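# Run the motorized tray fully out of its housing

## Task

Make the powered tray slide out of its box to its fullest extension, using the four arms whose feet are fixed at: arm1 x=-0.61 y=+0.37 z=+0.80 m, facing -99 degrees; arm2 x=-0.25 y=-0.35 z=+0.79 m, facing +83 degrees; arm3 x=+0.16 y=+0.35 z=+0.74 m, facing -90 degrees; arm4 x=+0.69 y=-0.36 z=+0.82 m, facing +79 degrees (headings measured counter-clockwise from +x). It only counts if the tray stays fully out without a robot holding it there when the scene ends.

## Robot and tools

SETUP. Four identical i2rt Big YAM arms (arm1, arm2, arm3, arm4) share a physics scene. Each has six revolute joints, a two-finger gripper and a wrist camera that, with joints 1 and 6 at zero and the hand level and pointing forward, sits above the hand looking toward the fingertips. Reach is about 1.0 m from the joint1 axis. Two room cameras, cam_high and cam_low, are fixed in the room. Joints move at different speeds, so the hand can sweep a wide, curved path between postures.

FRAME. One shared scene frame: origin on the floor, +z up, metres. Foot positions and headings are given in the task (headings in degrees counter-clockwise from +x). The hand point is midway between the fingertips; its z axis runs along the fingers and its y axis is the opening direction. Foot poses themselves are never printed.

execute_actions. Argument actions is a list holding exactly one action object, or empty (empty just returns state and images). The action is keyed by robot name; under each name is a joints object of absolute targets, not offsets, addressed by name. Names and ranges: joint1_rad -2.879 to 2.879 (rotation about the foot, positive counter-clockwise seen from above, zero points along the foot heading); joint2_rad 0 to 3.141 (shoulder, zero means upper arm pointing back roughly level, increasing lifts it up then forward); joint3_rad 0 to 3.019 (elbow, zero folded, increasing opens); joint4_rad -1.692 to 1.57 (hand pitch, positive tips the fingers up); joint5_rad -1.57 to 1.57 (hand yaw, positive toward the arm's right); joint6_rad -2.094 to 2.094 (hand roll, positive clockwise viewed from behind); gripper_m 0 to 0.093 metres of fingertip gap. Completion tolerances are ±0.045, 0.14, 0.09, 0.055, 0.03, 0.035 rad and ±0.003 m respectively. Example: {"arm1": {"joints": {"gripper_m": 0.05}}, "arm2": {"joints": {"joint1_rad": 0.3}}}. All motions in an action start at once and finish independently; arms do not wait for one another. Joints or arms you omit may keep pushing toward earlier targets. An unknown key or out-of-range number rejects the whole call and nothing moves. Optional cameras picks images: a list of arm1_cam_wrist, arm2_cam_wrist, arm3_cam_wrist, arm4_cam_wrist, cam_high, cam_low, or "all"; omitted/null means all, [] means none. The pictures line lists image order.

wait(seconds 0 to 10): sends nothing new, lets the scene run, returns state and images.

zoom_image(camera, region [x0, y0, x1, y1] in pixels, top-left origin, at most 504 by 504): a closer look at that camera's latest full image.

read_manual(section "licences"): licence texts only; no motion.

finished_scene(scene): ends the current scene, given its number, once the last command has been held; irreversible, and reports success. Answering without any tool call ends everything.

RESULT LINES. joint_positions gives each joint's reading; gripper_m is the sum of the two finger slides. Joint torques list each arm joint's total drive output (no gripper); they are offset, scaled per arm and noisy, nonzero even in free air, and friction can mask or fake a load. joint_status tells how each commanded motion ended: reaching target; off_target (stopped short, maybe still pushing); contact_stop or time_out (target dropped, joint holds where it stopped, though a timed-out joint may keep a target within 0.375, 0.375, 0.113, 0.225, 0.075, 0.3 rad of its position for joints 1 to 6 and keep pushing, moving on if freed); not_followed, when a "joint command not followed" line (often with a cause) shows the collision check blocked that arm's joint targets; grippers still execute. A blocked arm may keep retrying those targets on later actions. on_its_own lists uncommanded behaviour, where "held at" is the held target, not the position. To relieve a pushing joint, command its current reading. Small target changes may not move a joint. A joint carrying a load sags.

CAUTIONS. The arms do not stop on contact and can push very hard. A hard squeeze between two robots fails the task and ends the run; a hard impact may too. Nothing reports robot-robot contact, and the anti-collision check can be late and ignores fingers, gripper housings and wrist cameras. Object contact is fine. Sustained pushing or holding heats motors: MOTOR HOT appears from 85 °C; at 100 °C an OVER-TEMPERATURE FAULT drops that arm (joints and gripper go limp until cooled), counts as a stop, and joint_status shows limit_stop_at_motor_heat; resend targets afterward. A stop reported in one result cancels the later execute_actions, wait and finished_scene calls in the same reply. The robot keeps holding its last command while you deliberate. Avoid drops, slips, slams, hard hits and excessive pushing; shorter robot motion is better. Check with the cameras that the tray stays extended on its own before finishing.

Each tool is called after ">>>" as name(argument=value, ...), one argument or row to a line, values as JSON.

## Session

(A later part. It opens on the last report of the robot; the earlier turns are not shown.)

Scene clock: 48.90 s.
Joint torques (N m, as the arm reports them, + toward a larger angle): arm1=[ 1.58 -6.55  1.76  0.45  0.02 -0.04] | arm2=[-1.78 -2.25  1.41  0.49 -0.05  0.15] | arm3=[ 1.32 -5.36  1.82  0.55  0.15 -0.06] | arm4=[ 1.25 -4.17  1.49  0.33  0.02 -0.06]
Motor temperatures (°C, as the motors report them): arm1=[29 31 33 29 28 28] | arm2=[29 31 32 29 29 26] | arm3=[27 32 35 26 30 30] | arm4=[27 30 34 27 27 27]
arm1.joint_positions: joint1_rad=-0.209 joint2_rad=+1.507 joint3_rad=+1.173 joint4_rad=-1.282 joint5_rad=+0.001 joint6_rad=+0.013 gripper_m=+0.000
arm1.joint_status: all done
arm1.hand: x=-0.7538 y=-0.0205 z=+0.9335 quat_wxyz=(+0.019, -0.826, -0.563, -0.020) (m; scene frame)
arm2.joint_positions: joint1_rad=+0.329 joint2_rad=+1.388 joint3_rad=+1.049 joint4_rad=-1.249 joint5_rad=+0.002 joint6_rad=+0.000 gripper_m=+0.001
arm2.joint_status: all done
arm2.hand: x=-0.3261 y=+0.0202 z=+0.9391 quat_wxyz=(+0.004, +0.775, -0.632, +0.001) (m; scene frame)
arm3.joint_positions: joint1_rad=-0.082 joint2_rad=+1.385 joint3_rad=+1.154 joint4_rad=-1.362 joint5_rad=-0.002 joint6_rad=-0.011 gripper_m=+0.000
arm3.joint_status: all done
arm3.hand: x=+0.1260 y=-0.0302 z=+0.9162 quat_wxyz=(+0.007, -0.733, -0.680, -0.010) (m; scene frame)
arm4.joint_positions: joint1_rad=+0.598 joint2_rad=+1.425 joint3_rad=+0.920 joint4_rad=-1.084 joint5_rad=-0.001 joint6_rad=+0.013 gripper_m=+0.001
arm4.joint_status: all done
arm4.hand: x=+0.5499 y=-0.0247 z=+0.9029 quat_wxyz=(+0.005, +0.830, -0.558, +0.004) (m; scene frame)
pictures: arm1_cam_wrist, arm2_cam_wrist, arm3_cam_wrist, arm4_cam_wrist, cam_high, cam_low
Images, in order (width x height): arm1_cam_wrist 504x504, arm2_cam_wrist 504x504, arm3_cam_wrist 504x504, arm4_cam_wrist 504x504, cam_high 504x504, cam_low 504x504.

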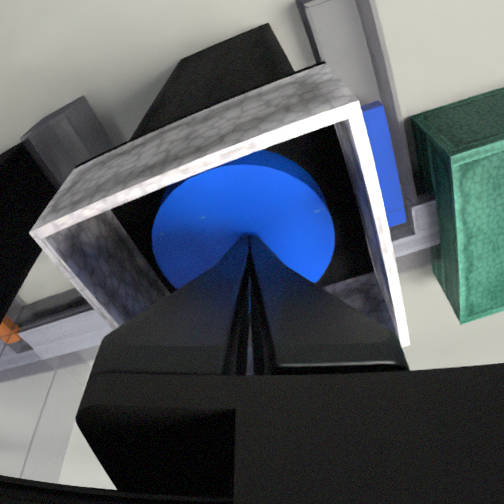

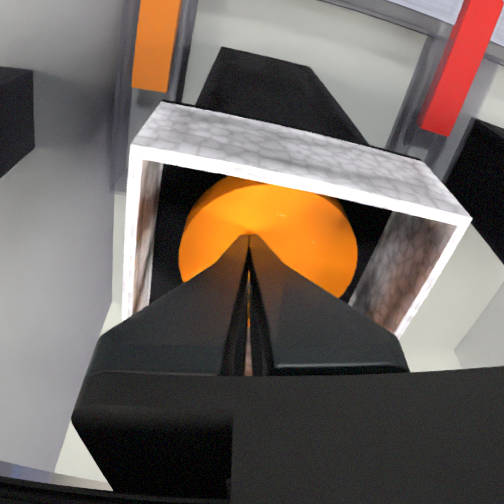

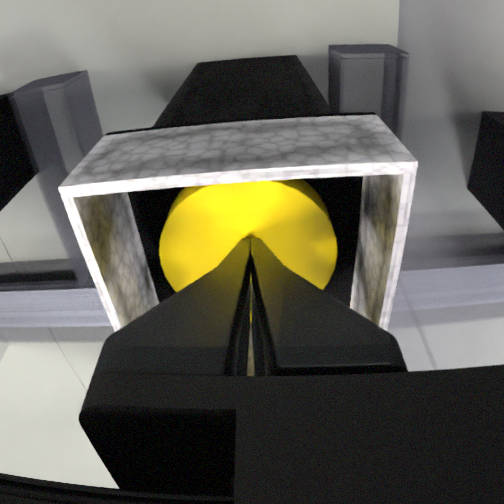

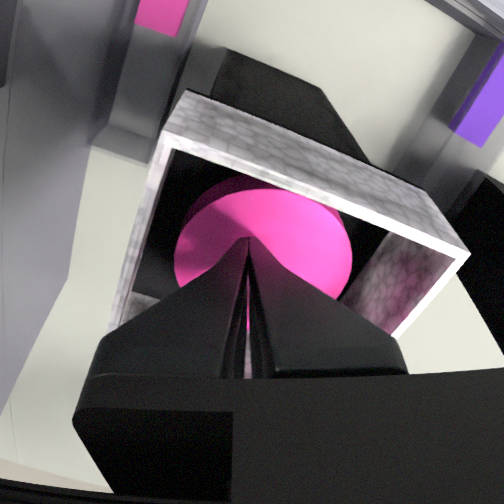

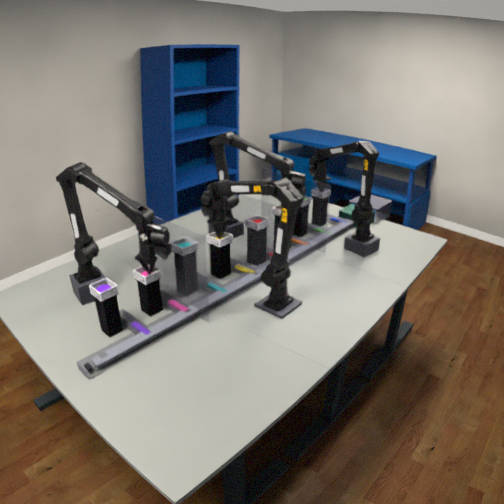

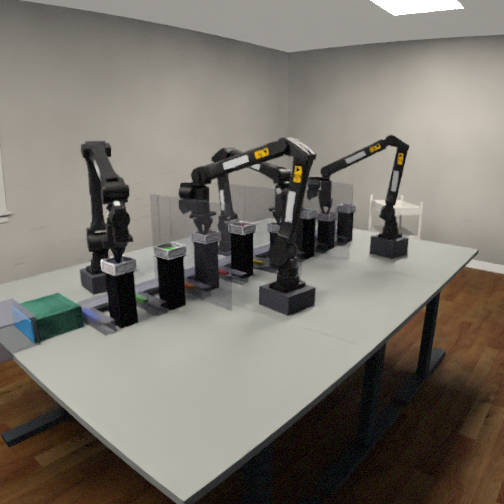

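>>> wait(
  seconds=10,
)

>>> wait(
  seconds=10,
)

>>> wait(
  seconds=10,
)

Scene clock: 66.13 s.
Joint torques (N m, as the arm reports them, + toward a larger angle): arm1=[ 1.04 -6.8   1.99  0.54  0.04 -0.01] | arm2=[-1.83 -2.31  1.4   0.49 -0.05  0.15] | arm3=[ 1.21 -5.36  1.81  0.65  0.12 -0.03] | arm4=[ 1.23 -4.25  1.49  0.33  0.02 -0.06]
Motor temperatures (°C, as the motors report them): arm1=[29 30 31 29 28 28] | arm2=[29 30 30 29 29 26] | arm3=[27 31 32 26 30 30] | arm4=[27 30 31 27 27 27]
arm1.joint_positions: joint1_rad=-0.209 joint2_rad=+1.507 joint3_rad=+1.173 joint4_rad=-1.282 joint5_rad=+0.001 joint6_rad=+0.013 gripper_m=+0.000
arm1.joint_status: all done
arm1.hand: x=-0.7538 y=-0.0205 z=+0.9335 quat_wxyz=(+0.019, -0.826, -0.563, -0.020) (m; scene frame)
arm2.joint_positions: joint1_rad=+0.329 joint2_rad=+1.388 joint3_rad=+1.049 joint4_rad=-1.249 joint5_rad=+0.002 joint6_rad=+0.000 gripper_m=+0.001
arm2.joint_status: all done
arm2.hand: x=-0.3261 y=+0.0202 z=+0.9391 quat_wxyz=(+0.004, +0.775, -0.632, +0.001) (m; scene frame)
arm3.joint_positions: joint1_rad=-0.082 joint2_rad=+1.385 joint3_rad=+1.154 joint4_rad=-1.362 joint5_rad=-0.002 joint6_rad=-0.011 gripper_m=+0.000
arm3.joint_status: all done
arm3.hand: x=+0.1260 y=-0.0302 z=+0.9162 quat_wxyz=(+0.007, -0.733, -0.680, -0.010) (m; scene frame)
arm4.joint_positions: joint1_rad=+0.598 joint2_rad=+1.425 joint3_rad=+0.920 joint4_rad=-1.084 joint5_rad=-0.001 joint6_rad=+0.013 gripper_m=+0.001
arm4.joint_status: all done
arm4.hand: x=+0.5499 y=-0.0247 z=+0.9029 quat_wxyz=(+0.005, +0.830, -0.558, +0.004) (m; scene frame)
wait: 10.00 s; at rest from the start
pictures: arm1_cam_wrist, arm2_cam_wrist, arm3_cam_wrist, arm4_cam_wrist, cam_high, cam_low
Images, in order (width x height): arm1_cam_wrist 504x504, arm2_cam_wrist 504x504, arm3_cam_wrist 504x504, arm4_cam_wrist 504x504, cam_high 504x504, cam_low 504x504.

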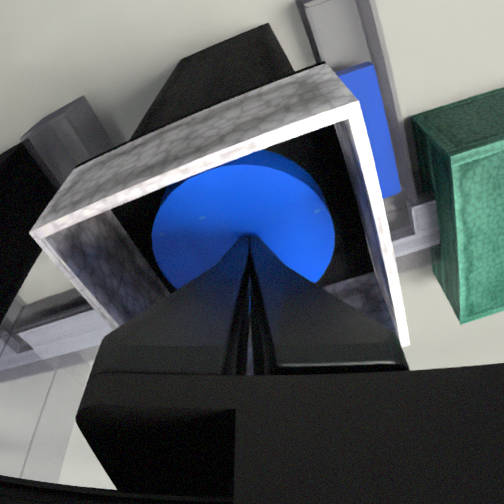

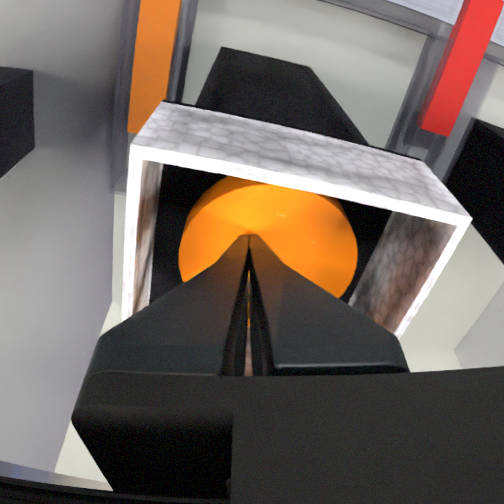

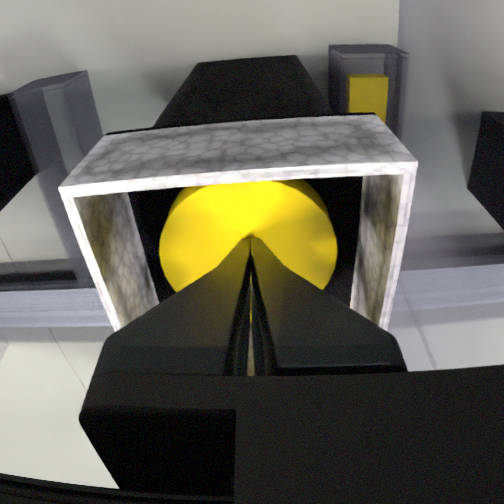

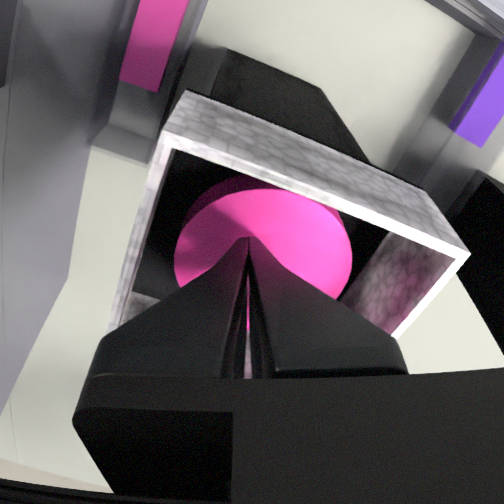

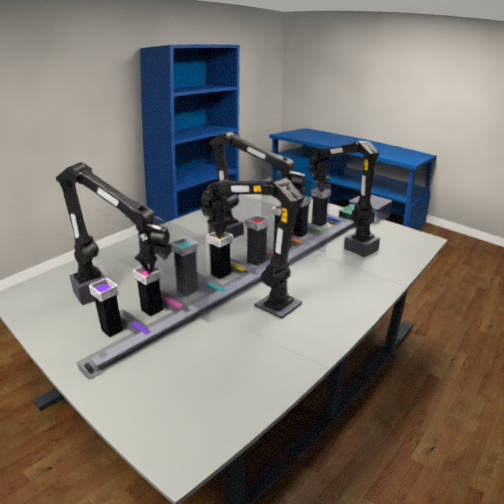

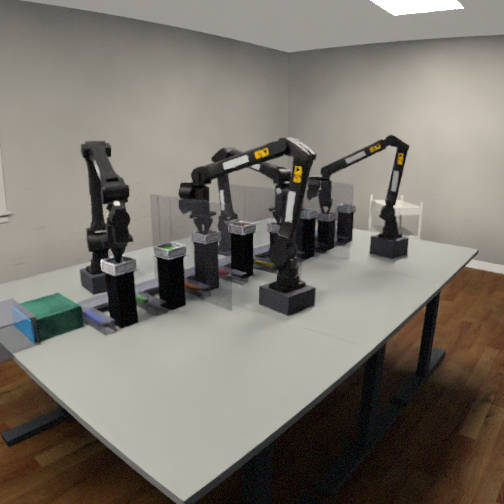

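Scene clock: 76.13 s.
Joint torques (N m, as the arm reports them, + toward a larger angle): arm1=[ 1.5  -5.54  1.99  0.22  0.03  0.  ] | arm2=[-1.8  -2.26  1.41  0.49 -0.05  0.15] | arm3=[ 0.58 -5.52  1.95  0.7   0.17 -0.03] | arm4=[ 1.32 -4.38  1.5   0.34  0.03 -0.06]
Motor temperatures (°C, as the motors report them): arm1=[29 30 30 29 28 28] | arm2=[29 30 30 29 29 26] | arm3=[27 31 31 26 30 30] | arm4=[27 30 31 27 27 27]
arm1.joint_positions: joint1_rad=-0.209 joint2_rad=+1.507 joint3_rad=+1.173 joint4_rad=-1.282 joint5_rad=+0.001 joint6_rad=+0.013 gripper_m=+0.000
arm1.joint_status: all done
arm1.hand: x=-0.7538 y=-0.0205 z=+0.9335 quat_wxyz=(+0.019, -0.826, -0.563, -0.020) (m; scene frame)
arm2.joint_positions: joint1_rad=+0.329 joint2_rad=+1.388 joint3_rad=+1.049 joint4_rad=-1.249 joint5_rad=+0.002 joint6_rad=+0.000 gripper_m=+0.001
arm2.joint_status: all done
arm2.hand: x=-0.3261 y=+0.0202 z=+0.9391 quat_wxyz=(+0.004, +0.775, -0.632, +0.001) (m; scene frame)
arm3.joint_positions: joint1_rad=-0.082 joint2_rad=+1.385 joint3_rad=+1.154 joint4_rad=-1.362 joint5_rad=-0.002 joint6_rad=-0.011 gripper_m=+0.000
arm3.joint_status: all done
arm3.hand: x=+0.1260 y=-0.0302 z=+0.9162 quat_wxyz=(+0.007, -0.733, -0.680, -0.010) (m; scene frame)
arm4.joint_positions: joint1_rad=+0.598 joint2_rad=+1.425 joint3_rad=+0.920 joint4_rad=-1.084 joint5_rad=-0.001 joint6_rad=+0.013 gripper_m=+0.001
arm4.joint_status: all done
arm4.hand: x=+0.5499 y=-0.0247 z=+0.9029 quat_wxyz=(+0.005, +0.830, -0.558, +0.004) (m; scene frame)
wait: 10.00 s; at rest by 0.27 s
pictures: arm1_cam_wrist, arm2_cam_wrist, arm3_cam_wrist, arm4_cam_wrist, cam_high, cam_low
Images, in order (width x height): arm1_cam_wrist 504x504, arm2_cam_wrist 504x504, arm3_cam_wrist 504x504, arm4_cam_wrist 504x504, cam_high 504x504, cam_low 504x504.

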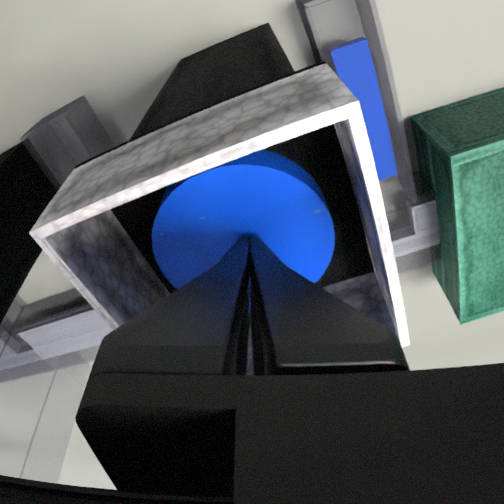

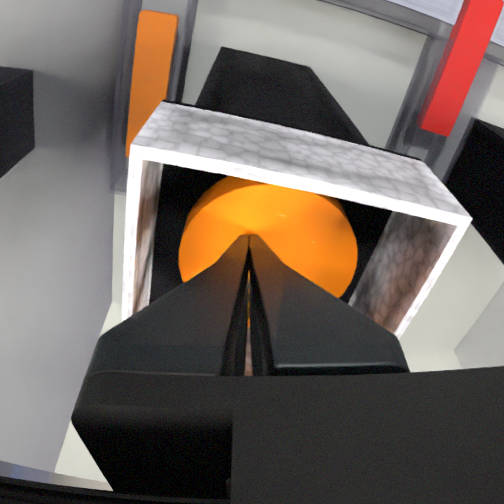

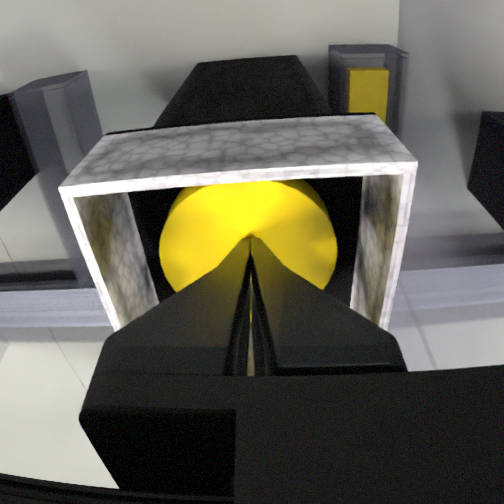

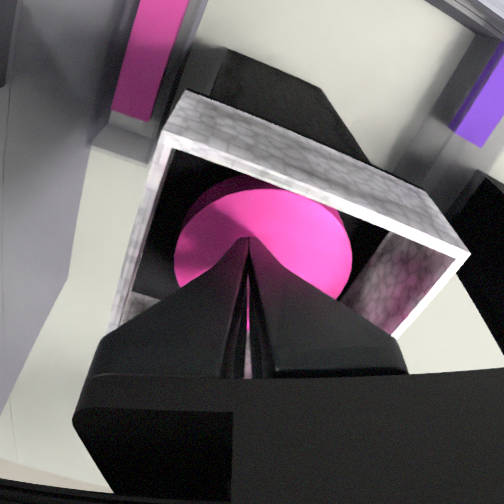

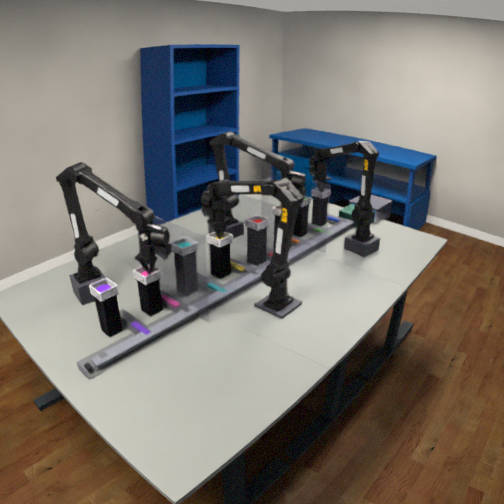

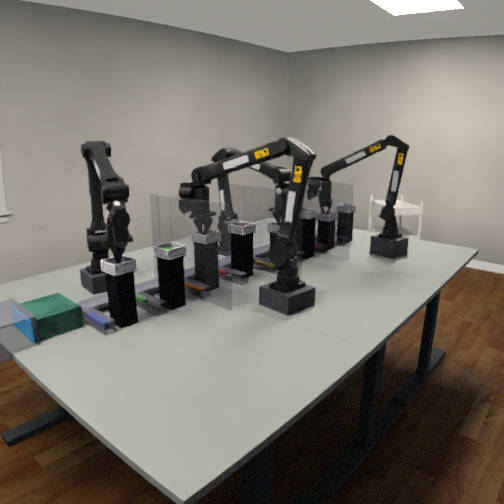

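Scene clock: 86.13 s.
Joint torques (N m, as the arm reports them, + toward a larger angle): arm1=[ 1.08 -5.85  1.54  0.34 -0.01 -0.01] | arm2=[-1.87 -2.33  1.42  0.51 -0.05  0.15] | arm3=[ 1.16 -5.22  1.95  0.64  0.12 -0.02] | arm4=[ 1.32 -4.37  1.53  0.37  0.01 -0.05]
Motor temperatures (°C, as the motors report them): arm1=[29 30 30 29 28 28] | arm2=[29 30 30 29 29 26] | arm3=[27 31 31 26 30 30] | arm4=[27 30 30 27 27 27]
arm1.joint_positions: joint1_rad=-0.209 joint2_rad=+1.507 joint3_rad=+1.173 joint4_rad=-1.282 joint5_rad=+0.001 joint6_rad=+0.013 gripper_m=+0.000
arm1.joint_status: all done
arm1.hand: x=-0.7538 y=-0.0205 z=+0.9335 quat_wxyz=(+0.019, -0.826, -0.563, -0.020) (m; scene frame)
arm2.joint_positions: joint1_rad=+0.329 joint2_rad=+1.388 joint3_rad=+1.049 joint4_rad=-1.249 joint5_rad=+0.002 joint6_rad=+0.000 gripper_m=+0.001
arm2.joint_status: all done
arm2.hand: x=-0.3261 y=+0.0202 z=+0.9391 quat_wxyz=(+0.004, +0.775, -0.632, +0.001) (m; scene frame)
arm3.joint_positions: joint1_rad=-0.082 joint2_rad=+1.385 joint3_rad=+1.154 joint4_rad=-1.362 joint5_rad=-0.002 joint6_rad=-0.011 gripper_m=+0.000
arm3.joint_status: all done
arm3.hand: x=+0.1260 y=-0.0302 z=+0.9162 quat_wxyz=(+0.007, -0.733, -0.680, -0.010) (m; scene frame)
arm4.joint_positions: joint1_rad=+0.598 joint2_rad=+1.425 joint3_rad=+0.920 joint4_rad=-1.084 joint5_rad=-0.001 joint6_rad=+0.013 gripper_m=+0.001
arm4.joint_status: all done
arm4.hand: x=+0.5499 y=-0.0247 z=+0.9029 quat_wxyz=(+0.005, +0.830, -0.558, +0.004) (m; scene frame)
wait: 10.00 s; at rest by 0.27 s
pictures: arm1_cam_wrist, arm2_cam_wrist, arm3_cam_wrist, arm4_cam_wrist, cam_high, cam_low
Images, in order (width x height): arm1_cam_wrist 504x504, arm2_cam_wrist 504x504, arm3_cam_wrist 504x504, arm4_cam_wrist 504x504, cam_high 504x504, cam_low 504x504.

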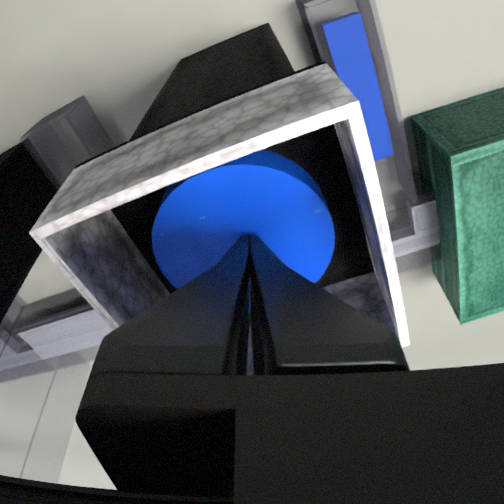

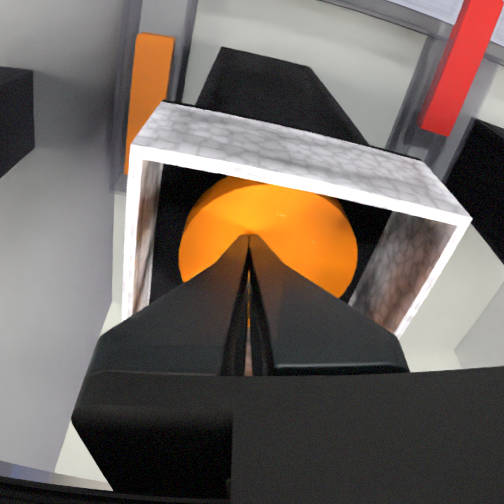

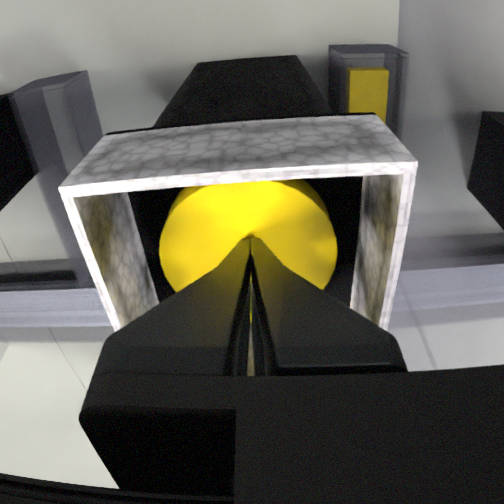

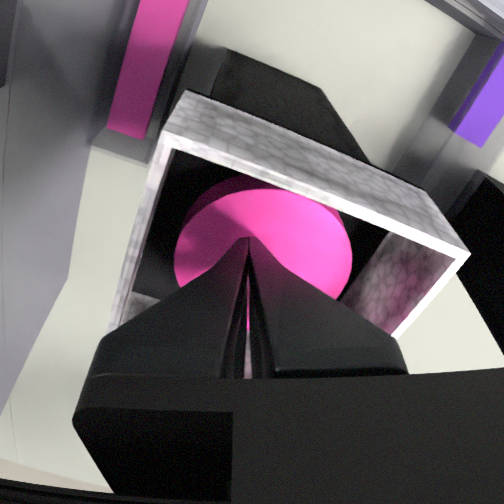

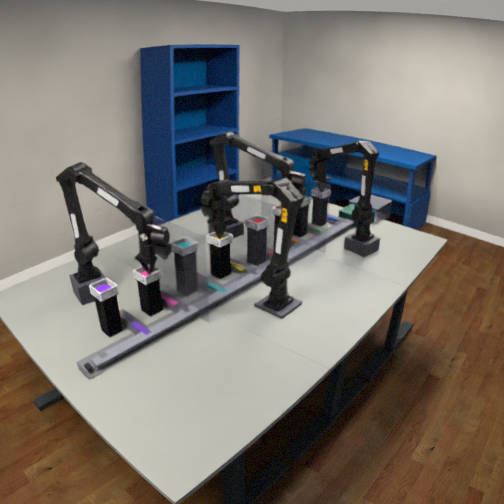

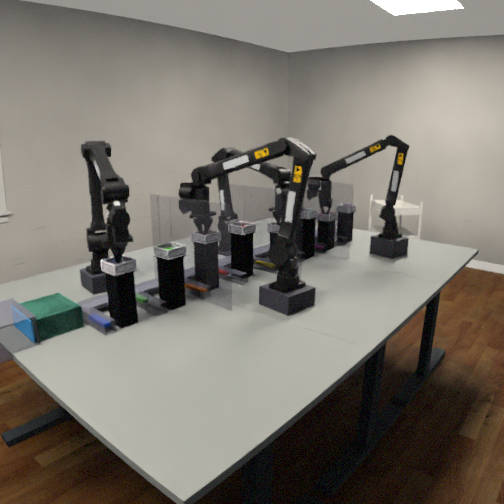

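>>> execute_actions(
  actions=[
    {"arm1":{"joints":{"joint2_rad":1.4,"joint3_rad":1.29,"joint4_rad":-1.43}},"arm2":{"joints":{"joint2_rad":1.31,"joint3_rad":1.19,"joint4_rad":-1.42}},"arm3":{"joints":{"joint2_rad":1.38,"joint3_rad":1.43,"joint4_rad":-1.6}},"arm4":{"joints":{"joint2_rad":1.28,"joint3_rad":1.06,"joint4_rad":-1.34}}},
  ],
  cameras=[],
)

>>> execute_actions(
  actions=[
    {"arm1":{"joints":{"joint1_rad":0.31}},"arm2":{"joints":{"joint1_rad":-0.23}},"arm3":{"joints":{"joint1_rad":0.42}},"arm4":{"joints":{"joint1_rad":0}}},
  ],
)

Scene clock: 93.53 s.
Joint torques (N m, as the arm reports them, + toward a larger angle): arm1=[  1.73 -11.27  12.62  -0.24  -0.01  -0.04] | arm2=[-1.79 -7.95 11.14  0.21 -0.05  0.15] | arm3=[  0.95 -11.56  10.67  -0.05   0.14  -0.04] | arm4=[ 1.22 -8.53 10.31  0.11  0.01 -0.06]
Motor temperatures (°C, as the motors report them): arm1=[29 30 31 29 28 28] | arm2=[29 30 30 29 29 26] | arm3=[27 31 31 26 30 30] | arm4=[27 30 31 27 27 27]
arm1.joint_positions: joint1_rad=-0.209 joint2_rad=+1.392 joint3_rad=+1.244 joint4_rad=-1.417 joint5_rad=+0.001 joint6_rad=+0.013 gripper_m=+0.000
arm1.joint_status: all done
arm1.hand: x=-0.7484 y=-0.0076 z=+1.0049 quat_wxyz=(+0.004, -0.827, -0.563, +0.001) (m; scene frame)
arm2.joint_positions: joint1_rad=+0.329 joint2_rad=+1.310 joint3_rad=+1.148 joint4_rad=-1.412 joint5_rad=+0.002 joint6_rad=+0.000 gripper_m=+0.001
arm2.joint_status: all done
arm2.hand: x=-0.3236 y=+0.0101 z=+1.0031 quat_wxyz=(+0.000, +0.775, -0.632, -0.005) (m; scene frame)
arm3.joint_positions: joint1_rad=-0.082 joint2_rad=+1.369 joint3_rad=+1.402 joint4_rad=-1.585 joint5_rad=-0.002 joint6_rad=-0.011 gripper_m=+0.000
arm3.joint_status: all done
arm3.hand: x=+0.1248 y=-0.0443 z=+1.0157 quat_wxyz=(-0.006, -0.733, -0.680, +0.005) (m; scene frame)
arm4.joint_positions: joint1_rad=+0.598 joint2_rad=+1.267 joint3_rad=+1.033 joint4_rad=-1.330 joint5_rad=-0.001 joint6_rad=+0.013 gripper_m=+0.001
arm4.joint_status: all done
arm4.hand: x=+0.5571 y=-0.0412 z=+0.9958 quat_wxyz=(-0.002, +0.830, -0.558, -0.006) (m; scene frame)
pictures: none
No camera images: the call's "cameras" was empty. Leave "cameras" out to get every camera's image.

Scene clock: 94.73 s.
Joint torques (N m, as the arm reports them, + toward a larger angle): arm1=[  1.92 -12.4   12.73  -0.07   0.07  -0.02] | arm2=[-0.8  -8.46 10.98  0.18 -0.02  0.15] | arm3=[ -0.03 -11.87  10.65  -0.08   0.07  -0.05] | arm4=[ 0.43 -8.87 10.3   0.17 -0.01 -0.06]
Motor temperatures (°C, as the motors report them): arm1=[29 30 31 29 28 28] | arm2=[29 30 31 29 29 26] | arm3=[27 31 32 26 30 30] | arm4=[27 30 32 27 27 27]
arm1.joint_positions: joint1_rad=+0.313 joint2_rad=+1.392 joint3_rad=+1.244 joint4_rad=-1.417 joint5_rad=-0.001 joint6_rad=+0.013 gripper_m=+0.000
arm1.joint_status: all done
arm1.hand: x=-0.5425 y=-0.0287 z=+1.0040 quat_wxyz=(+0.002, -0.653, -0.757, -0.002) (m; scene frame)
arm2.joint_positions: joint1_rad=-0.234 joint2_rad=+1.310 joint3_rad=+1.148 joint4_rad=-1.412 joint5_rad=+0.000 joint6_rad=+0.000 gripper_m=+0.001
arm2.joint_status: all done
arm2.hand: x=-0.1212 y=-0.0062 z=+1.0012 quat_wxyz=(+0.002, +0.569, -0.822, -0.005) (m; scene frame)
arm3.joint_positions: joint1_rad=+0.426 joint2_rad=+1.369 joint3_rad=+1.402 joint4_rad=-1.585 joint5_rad=-0.001 joint6_rad=-0.010 gripper_m=+0.000
arm3.joint_status: all done
arm3.hand: x=+0.3226 y=-0.0110 z=+1.0159 quat_wxyz=(-0.007, -0.539, -0.842, +0.003) (m; scene frame)
arm4.joint_positions: joint1_rad=+0.006 joint2_rad=+1.267 joint3_rad=+1.033 joint4_rad=-1.330 joint5_rad=+0.000 joint6_rad=+0.012 gripper_m=+0.001
arm4.joint_status: all done
arm4.hand: x=+0.7583 y=-0.0205 z=+0.9948 quat_wxyz=(-0.002, +0.631, -0.776, -0.006) (m; scene frame)
pictures: arm1_cam_wrist, arm2_cam_wrist, arm3_cam_wrist, arm4_cam_wrist, cam_high, cam_low
Images, in order (width x height): arm1_cam_wrist 504x504, arm2_cam_wrist 504x504, arm3_cam_wrist 504x504, arm4_cam_wrist 504x504, cam_high 504x504, cam_low 504x504.

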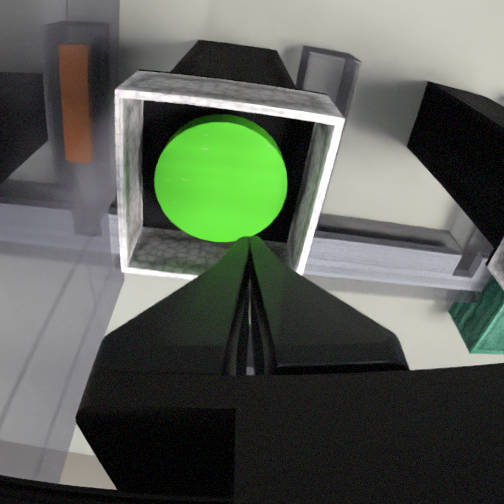

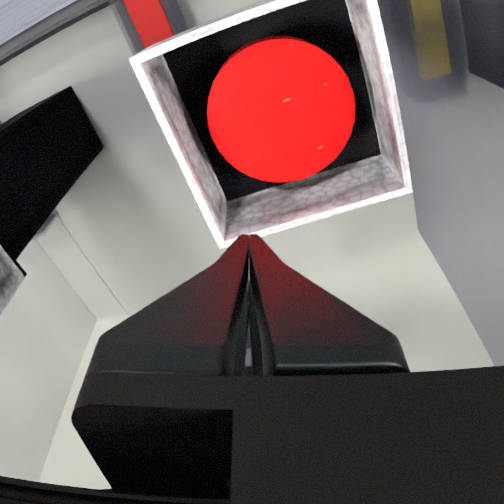

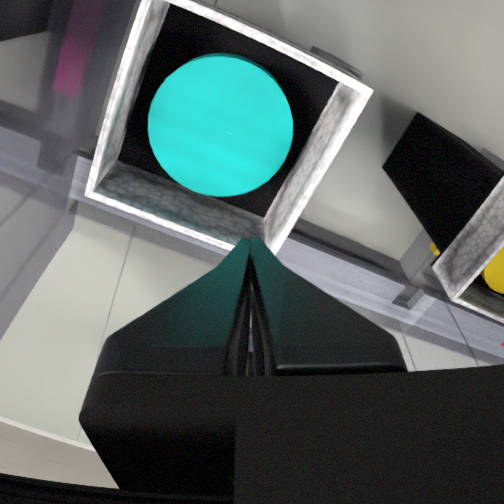

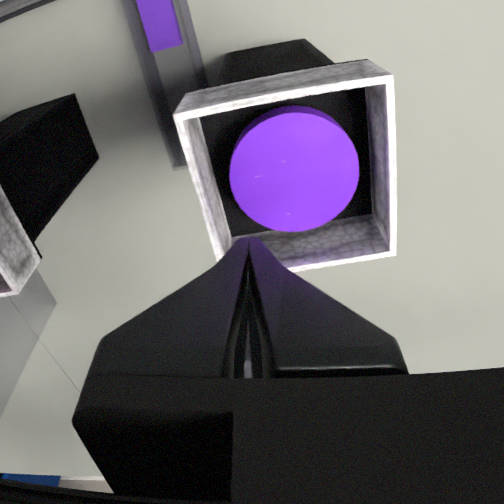

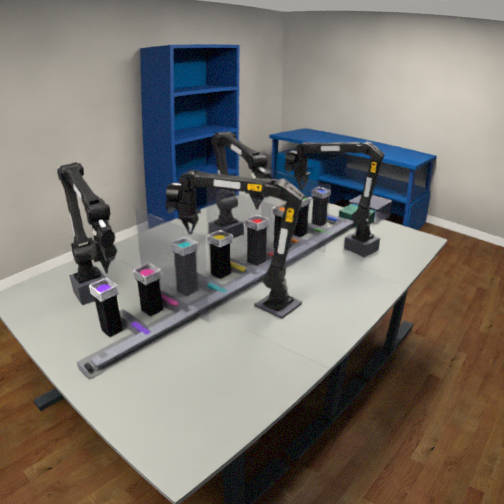

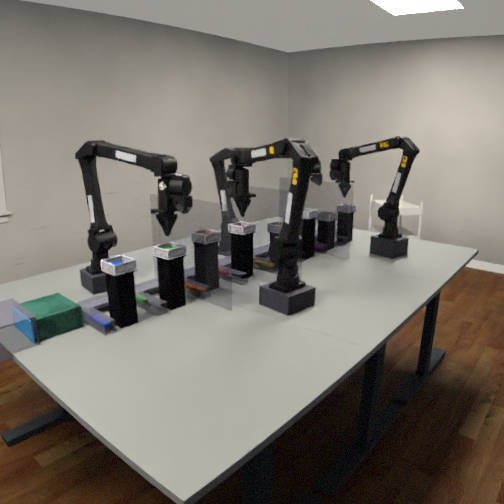

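>>> execute_actions(
  actions=[
    {"arm1":{"joints":{"joint1_rad":0.345,"joint2_rad":1.43,"joint3_rad":1.15,"joint4_rad":-1.29}},"arm2":{"joints":{"joint1_rad":-0.27,"joint2_rad":1.41,"joint3_rad":1.14,"joint4_rad":-1.29}},"arm3":{"joints":{"joint1_rad":0.455,"joint2_rad":1.44,"joint3_rad":1.36,"joint4_rad":-1.49}},"arm4":{"joints":{"joint1_rad":-0.06,"joint2_rad":1.32,"joint3_rad":0.94,"joint4_rad":-1.19}}},
  ],
  cameras=[],
)

>>> execute_actions(
  actions=[
    {"arm1":{"joints":{"joint2_rad":1.5,"joint3_rad":1.06,"joint4_rad":-1.23}},"arm2":{"joints":{"joint2_rad":1.48,"joint3_rad":1.05,"joint4_rad":-1.22}},"arm3":{"joints":{"joint2_rad":1.51,"joint3_rad":1.27,"joint4_rad":-1.44}},"arm4":{"joints":{"joint2_rad":1.39,"joint3_rad":0.85,"joint4_rad":-1.12}}},
  ],
)

>>> wait(
  seconds=5,
)

Scene clock: 104.77 s.
Joint torques (N m, as the arm reports them, + toward a larger angle): arm1=[  1.68 -12.41   8.49   0.68   0.04   0.01] | arm2=[-1.49 -9.72  7.37  0.96 -0.02  0.14] | arm3=[  0.86 -13.74   8.59   1.25   0.11  -0.06] | arm4=[  0.47 -10.12   7.5    1.12  -0.01  -0.05]
Motor temperatures (°C, as the motors report them): arm1=[29 31 36 29 28 28] | arm2=[29 31 35 29 29 26] | arm3=[27 32 37 26 30 30] | arm4=[27 30 36 27 27 27]
arm1.joint_positions: joint1_rad=+0.339 joint2_rad=+1.429 joint3_rad=+1.151 joint4_rad=-1.305 joint5_rad=-0.001 joint6_rad=+0.013 gripper_m=+0.000
arm1.joint_status: all done
arm1.hand: x=-0.5323 y=-0.0255 z=+0.9550 quat_wxyz=(+0.009, -0.643, -0.766, -0.008) (m; scene frame)
arm2.joint_positions: joint1_rad=-0.268 joint2_rad=+1.416 joint3_rad=+1.148 joint4_rad=-1.299 joint5_rad=+0.000 joint6_rad=+0.000 gripper_m=+0.001
arm2.joint_status: all done
arm2.hand: x=-0.0968 y=+0.0209 z=+0.9631 quat_wxyz=(-0.001, +0.555, -0.832, -0.008) (m; scene frame)
arm3.joint_positions: joint1_rad=+0.449 joint2_rad=+1.440 joint3_rad=+1.359 joint4_rad=-1.505 joint5_rad=-0.001 joint6_rad=-0.010 gripper_m=+0.000
arm3.joint_status: all done
arm3.hand: x=+0.3382 y=-0.0231 z=+0.9721 quat_wxyz=(+0.007, -0.530, -0.848, -0.006) (m; scene frame)
arm4.joint_positions: joint1_rad=-0.054 joint2_rad=+1.317 joint3_rad=+0.945 joint4_rad=-1.201 joint5_rad=+0.000 joint6_rad=+0.012 gripper_m=+0.001
arm4.joint_status: all done
arm4.hand: x=+0.7787 y=-0.0235 z=+0.9469 quat_wxyz=(+0.001, +0.608, -0.794, -0.003) (m; scene frame)
pictures: none
No camera images: the call's "cameras" was empty. Leave "cameras" out to get every camera's image.

Scene clock: 105.43 s.
Joint torques (N m, as the arm reports them, + toward a larger angle): arm1=[ 1.8  -7.73  3.9   0.98  0.1  -0.01] | arm2=[-1.51 -6.    4.3   1.12 -0.02  0.15] | arm3=[ 1.2  -8.69  4.41  1.26  0.09 -0.07] | arm4=[ 0.59 -6.38  4.02  1.18  0.   -0.05]
Motor temperatures (°C, as the motors report them): arm1=[29 31 36 29 28 28] | arm2=[29 31 35 29 29 26] | arm3=[27 32 36 26 30 30] | arm4=[27 30 36 27 27 27]
arm1.joint_positions: joint1_rad=+0.339 joint2_rad=+1.442 joint3_rad=+1.120 joint4_rad=-1.246 joint5_rad=-0.001 joint6_rad=+0.013 gripper_m=+0.000
arm1.joint_status: all done
arm1.hand: x=-0.5317 y=-0.0289 z=+0.9387 quat_wxyz=(+0.004, -0.643, -0.766, -0.003) (m; scene frame)
arm2.joint_positions: joint1_rad=-0.268 joint2_rad=+1.433 joint3_rad=+1.098 joint4_rad=-1.233 joint5_rad=+0.000 joint6_rad=+0.000 gripper_m=+0.001
arm2.joint_status: all done
arm2.hand: x=-0.0975 y=+0.0198 z=+0.9384 quat_wxyz=(+0.000, +0.555, -0.832, -0.007) (m; scene frame)
arm3.joint_positions: joint1_rad=+0.449 joint2_rad=+1.449 joint3_rad=+1.324 joint4_rad=-1.456 joint5_rad=-0.001 joint6_rad=-0.010 gripper_m=+0.000
arm3.joint_status: all done
arm3.hand: x=+0.3396 y=-0.0259 z=+0.9554 quat_wxyz=(+0.004, -0.530, -0.848, -0.004) (m; scene frame)
arm4.joint_positions: joint1_rad=-0.054 joint2_rad=+1.342 joint3_rad=+0.900 joint4_rad=-1.131 joint5_rad=-0.001 joint6_rad=+0.012 gripper_m=+0.000
arm4.joint_status: all done
arm4.hand: x=+0.7783 y=-0.0245 z=+0.9227 quat_wxyz=(+0.002, +0.608, -0.794, -0.003) (m; scene frame)
pictures: arm1_cam_wrist, arm2_cam_wrist, arm3_cam_wrist, arm4_cam_wrist, cam_high, cam_low
Images, in order (width x height): arm1_cam_wrist 504x504, arm2_cam_wrist 504x504, arm3_cam_wrist 504x504, arm4_cam_wrist 504x504, cam_high 504x504, cam_low 504x504.

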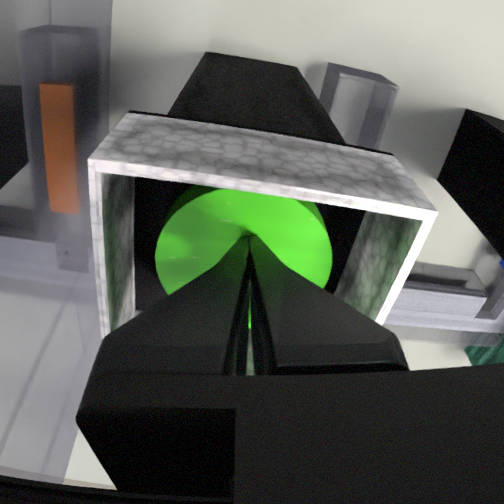

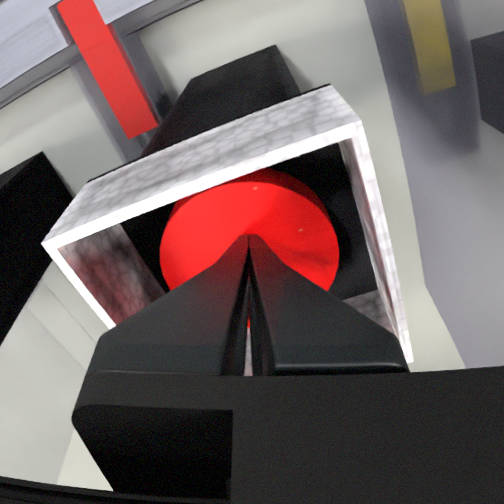

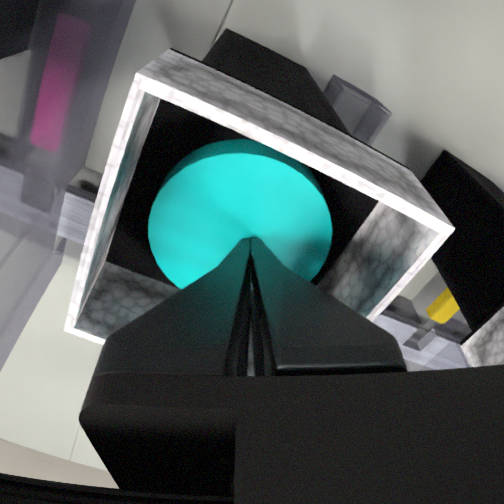

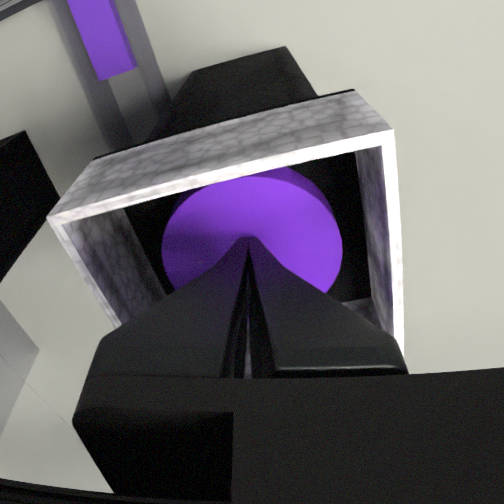

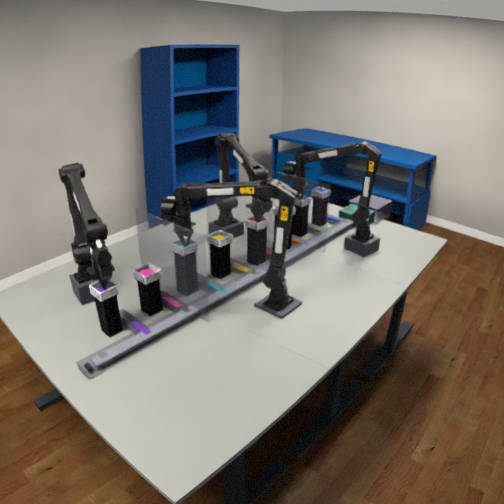

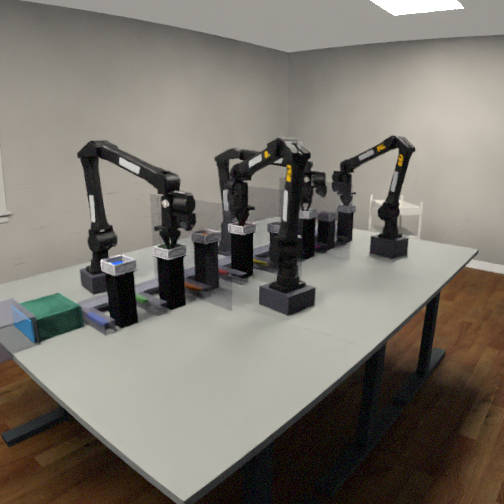

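Scene clock: 110.43 s.
Joint torques (N m, as the arm reports them, + toward a larger angle): arm1=[ 2.36 -7.99  3.61  1.29  0.03 -0.02] | arm2=[-1.49 -5.92  4.3   1.12 -0.02  0.15] | arm3=[ 0.88 -9.11  4.41  1.14  0.08 -0.06] | arm4=[ 0.64 -6.31  3.98  1.2   0.   -0.05]
Motor temperatures (°C, as the motors report them): arm1=[29 31 34 29 28 28] | arm2=[29 31 34 29 29 26] | arm3=[27 32 35 26 30 30] | arm4=[27 30 35 27 27 27]
arm1.joint_positions: joint1_rad=+0.339 joint2_rad=+1.442 joint3_rad=+1.120 joint4_rad=-1.246 joint5_rad=-0.001 joint6_rad=+0.013 gripper_m=+0.000
arm1.joint_status: all done
arm1.hand: x=-0.5317 y=-0.0289 z=+0.9387 quat_wxyz=(+0.004, -0.643, -0.766, -0.003) (m; scene frame)
arm2.joint_positions: joint1_rad=-0.268 joint2_rad=+1.433 joint3_rad=+1.098 joint4_rad=-1.233 joint5_rad=+0.000 joint6_rad=+0.000 gripper_m=+0.001
arm2.joint_status: all done
arm2.hand: x=-0.0975 y=+0.0198 z=+0.9384 quat_wxyz=(+0.000, +0.555, -0.832, -0.007) (m; scene frame)
arm3.joint_positions: joint1_rad=+0.449 joint2_rad=+1.449 joint3_rad=+1.324 joint4_rad=-1.456 joint5_rad=-0.001 joint6_rad=-0.010 gripper_m=+0.000
arm3.joint_status: all done
arm3.hand: x=+0.3396 y=-0.0259 z=+0.9554 quat_wxyz=(+0.004, -0.530, -0.848, -0.004) (m; scene frame)
arm4.joint_positions: joint1_rad=-0.054 joint2_rad=+1.342 joint3_rad=+0.900 joint4_rad=-1.131 joint5_rad=-0.001 joint6_rad=+0.012 gripper_m=+0.000
arm4.joint_status: all done
arm4.hand: x=+0.7783 y=-0.0245 z=+0.9227 quat_wxyz=(+0.002, +0.608, -0.794, -0.003) (m; scene frame)
wait: 5.00 s; at rest by 0.27 s
pictures: arm1_cam_wrist, arm2_cam_wrist, arm3_cam_wrist, arm4_cam_wrist, cam_high, cam_low
Images, in order (width x height): arm1_cam_wrist 504x504, arm2_cam_wrist 504x504, arm3_cam_wrist 504x504, arm4_cam_wrist 504x504, cam_high 504x504, cam_low 504x504.

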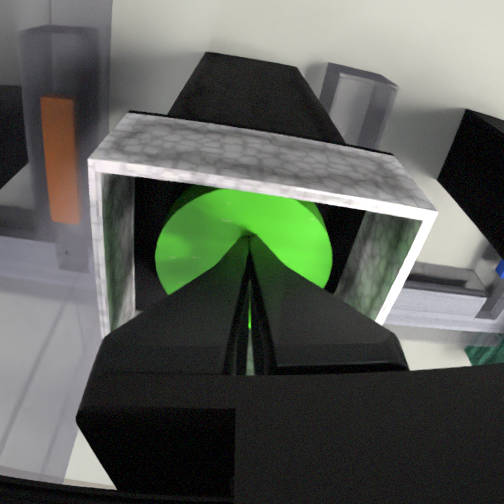

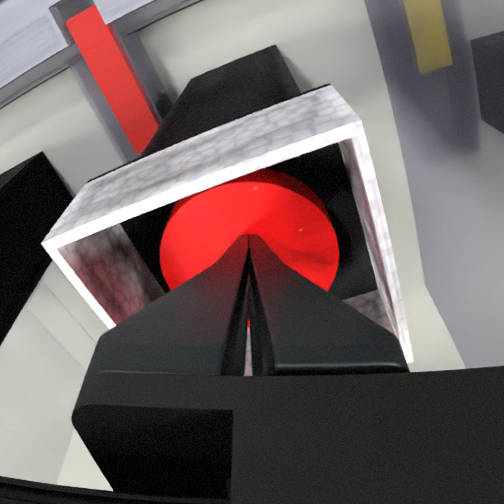

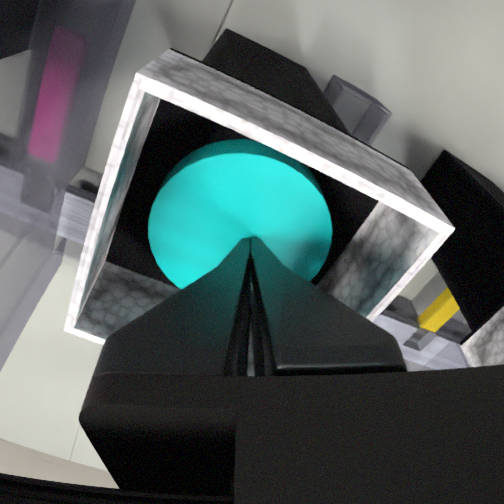

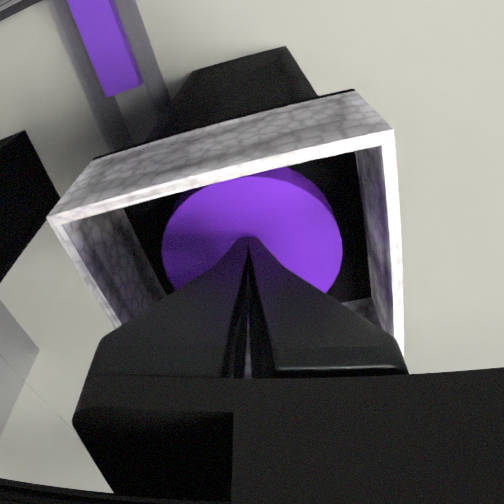

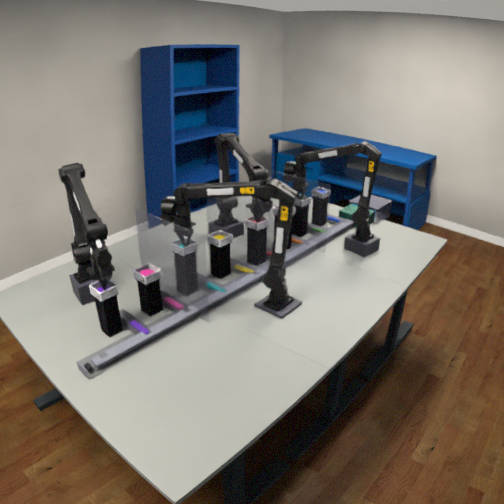

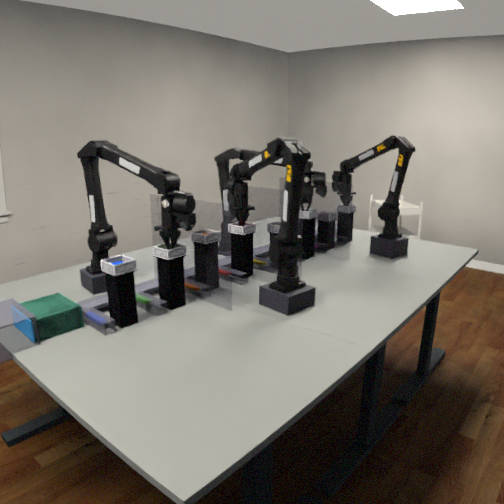

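>>> wait(
  seconds=10,
)

Scene clock: 122.00 s.
Joint torques (N m, as the arm reports them, + toward a larger angle): arm1=[ 1.71 -7.95  3.84  1.22  0.02 -0.05] | arm2=[-1.5  -6.01  4.29  1.13 -0.02  0.15] | arm3=[ 1.21 -9.24  4.38  1.23  0.09 -0.07] | arm4=[ 0.69 -6.37  4.01  1.2   0.   -0.06]
Motor temperatures (°C, as the motors report them): arm1=[29 31 32 29 28 28] | arm2=[29 31 32 29 29 26] | arm3=[27 32 34 26 30 30] | arm4=[27 30 33 27 27 27]
arm1.joint_positions: joint1_rad=+0.339 joint2_rad=+1.442 joint3_rad=+1.120 joint4_rad=-1.246 joint5_rad=-0.001 joint6_rad=+0.013 gripper_m=+0.000
arm1.joint_status: all done
arm1.hand: x=-0.5317 y=-0.0289 z=+0.9387 quat_wxyz=(+0.004, -0.643, -0.766, -0.003) (m; scene frame)
arm2.joint_positions: joint1_rad=-0.268 joint2_rad=+1.433 joint3_rad=+1.098 joint4_rad=-1.233 joint5_rad=+0.000 joint6_rad=+0.000 gripper_m=+0.001
arm2.joint_status: all done
arm2.hand: x=-0.0975 y=+0.0198 z=+0.9384 quat_wxyz=(+0.000, +0.555, -0.832, -0.007) (m; scene frame)
arm3.joint_positions: joint1_rad=+0.449 joint2_rad=+1.449 joint3_rad=+1.324 joint4_rad=-1.456 joint5_rad=-0.001 joint6_rad=-0.010 gripper_m=+0.000
arm3.joint_status: all done
arm3.hand: x=+0.3396 y=-0.0259 z=+0.9554 quat_wxyz=(+0.004, -0.530, -0.848, -0.004) (m; scene frame)
arm4.joint_positions: joint1_rad=-0.054 joint2_rad=+1.342 joint3_rad=+0.900 joint4_rad=-1.131 joint5_rad=-0.001 joint6_rad=+0.012 gripper_m=+0.000
arm4.joint_status: all done
arm4.hand: x=+0.7783 y=-0.0245 z=+0.9227 quat_wxyz=(+0.002, +0.608, -0.794, -0.003) (m; scene frame)
wait: 10.00 s; at rest from the start
pictures: arm1_cam_wrist, arm2_cam_wrist, arm3_cam_wrist, arm4_cam_wrist, cam_high, cam_low
Images, in order (width x height): arm1_cam_wrist 504x504, arm2_cam_wrist 504x504, arm3_cam_wrist 504x504, arm4_cam_wrist 504x504, cam_high 504x504, cam_low 504x504.

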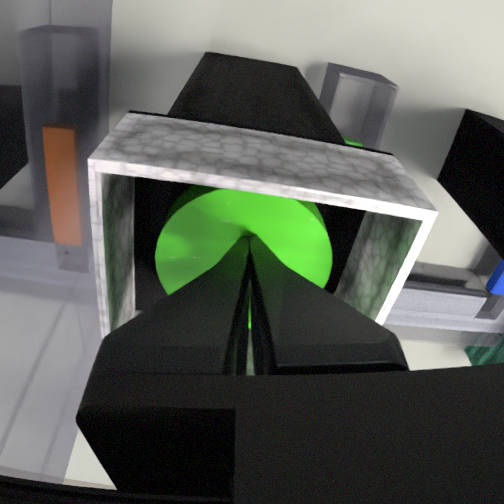

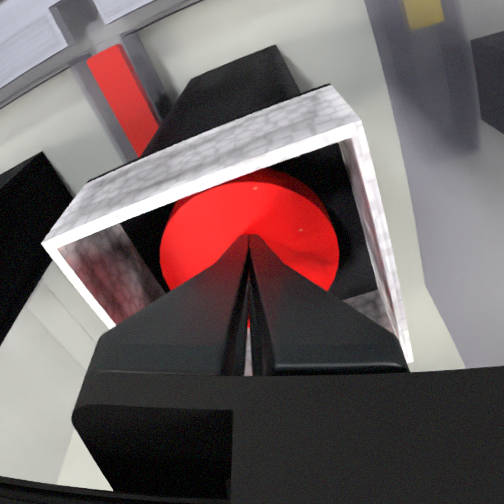

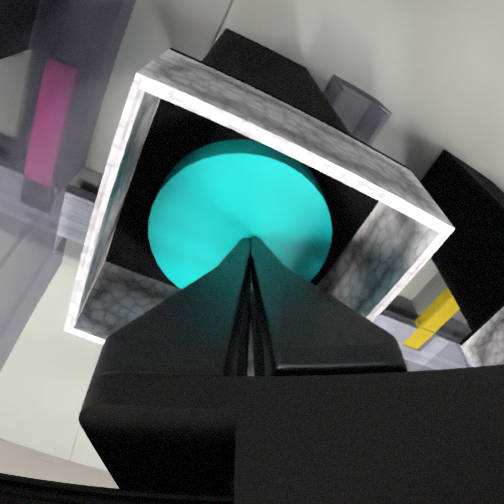

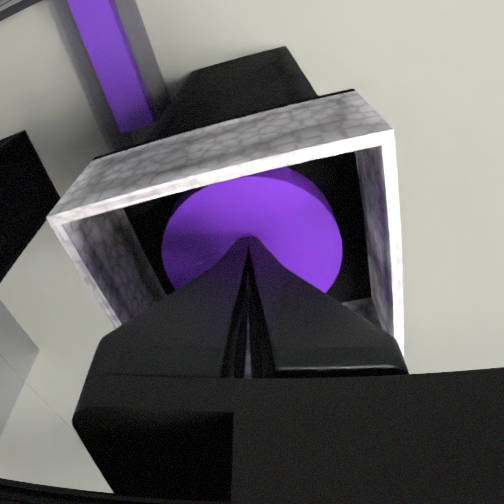

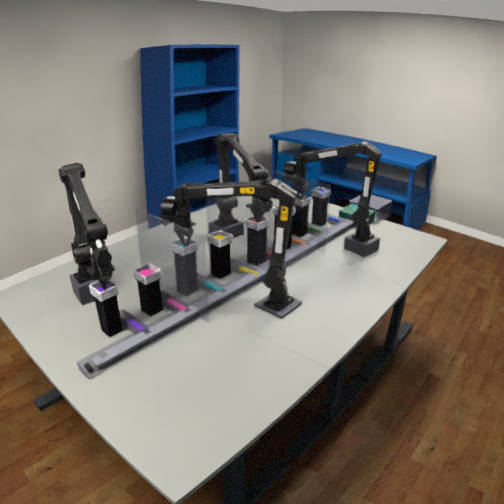

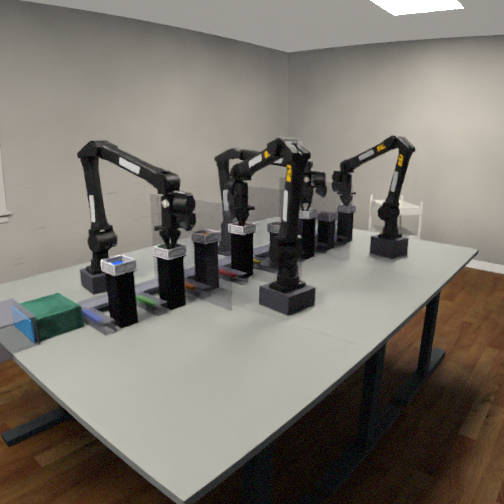

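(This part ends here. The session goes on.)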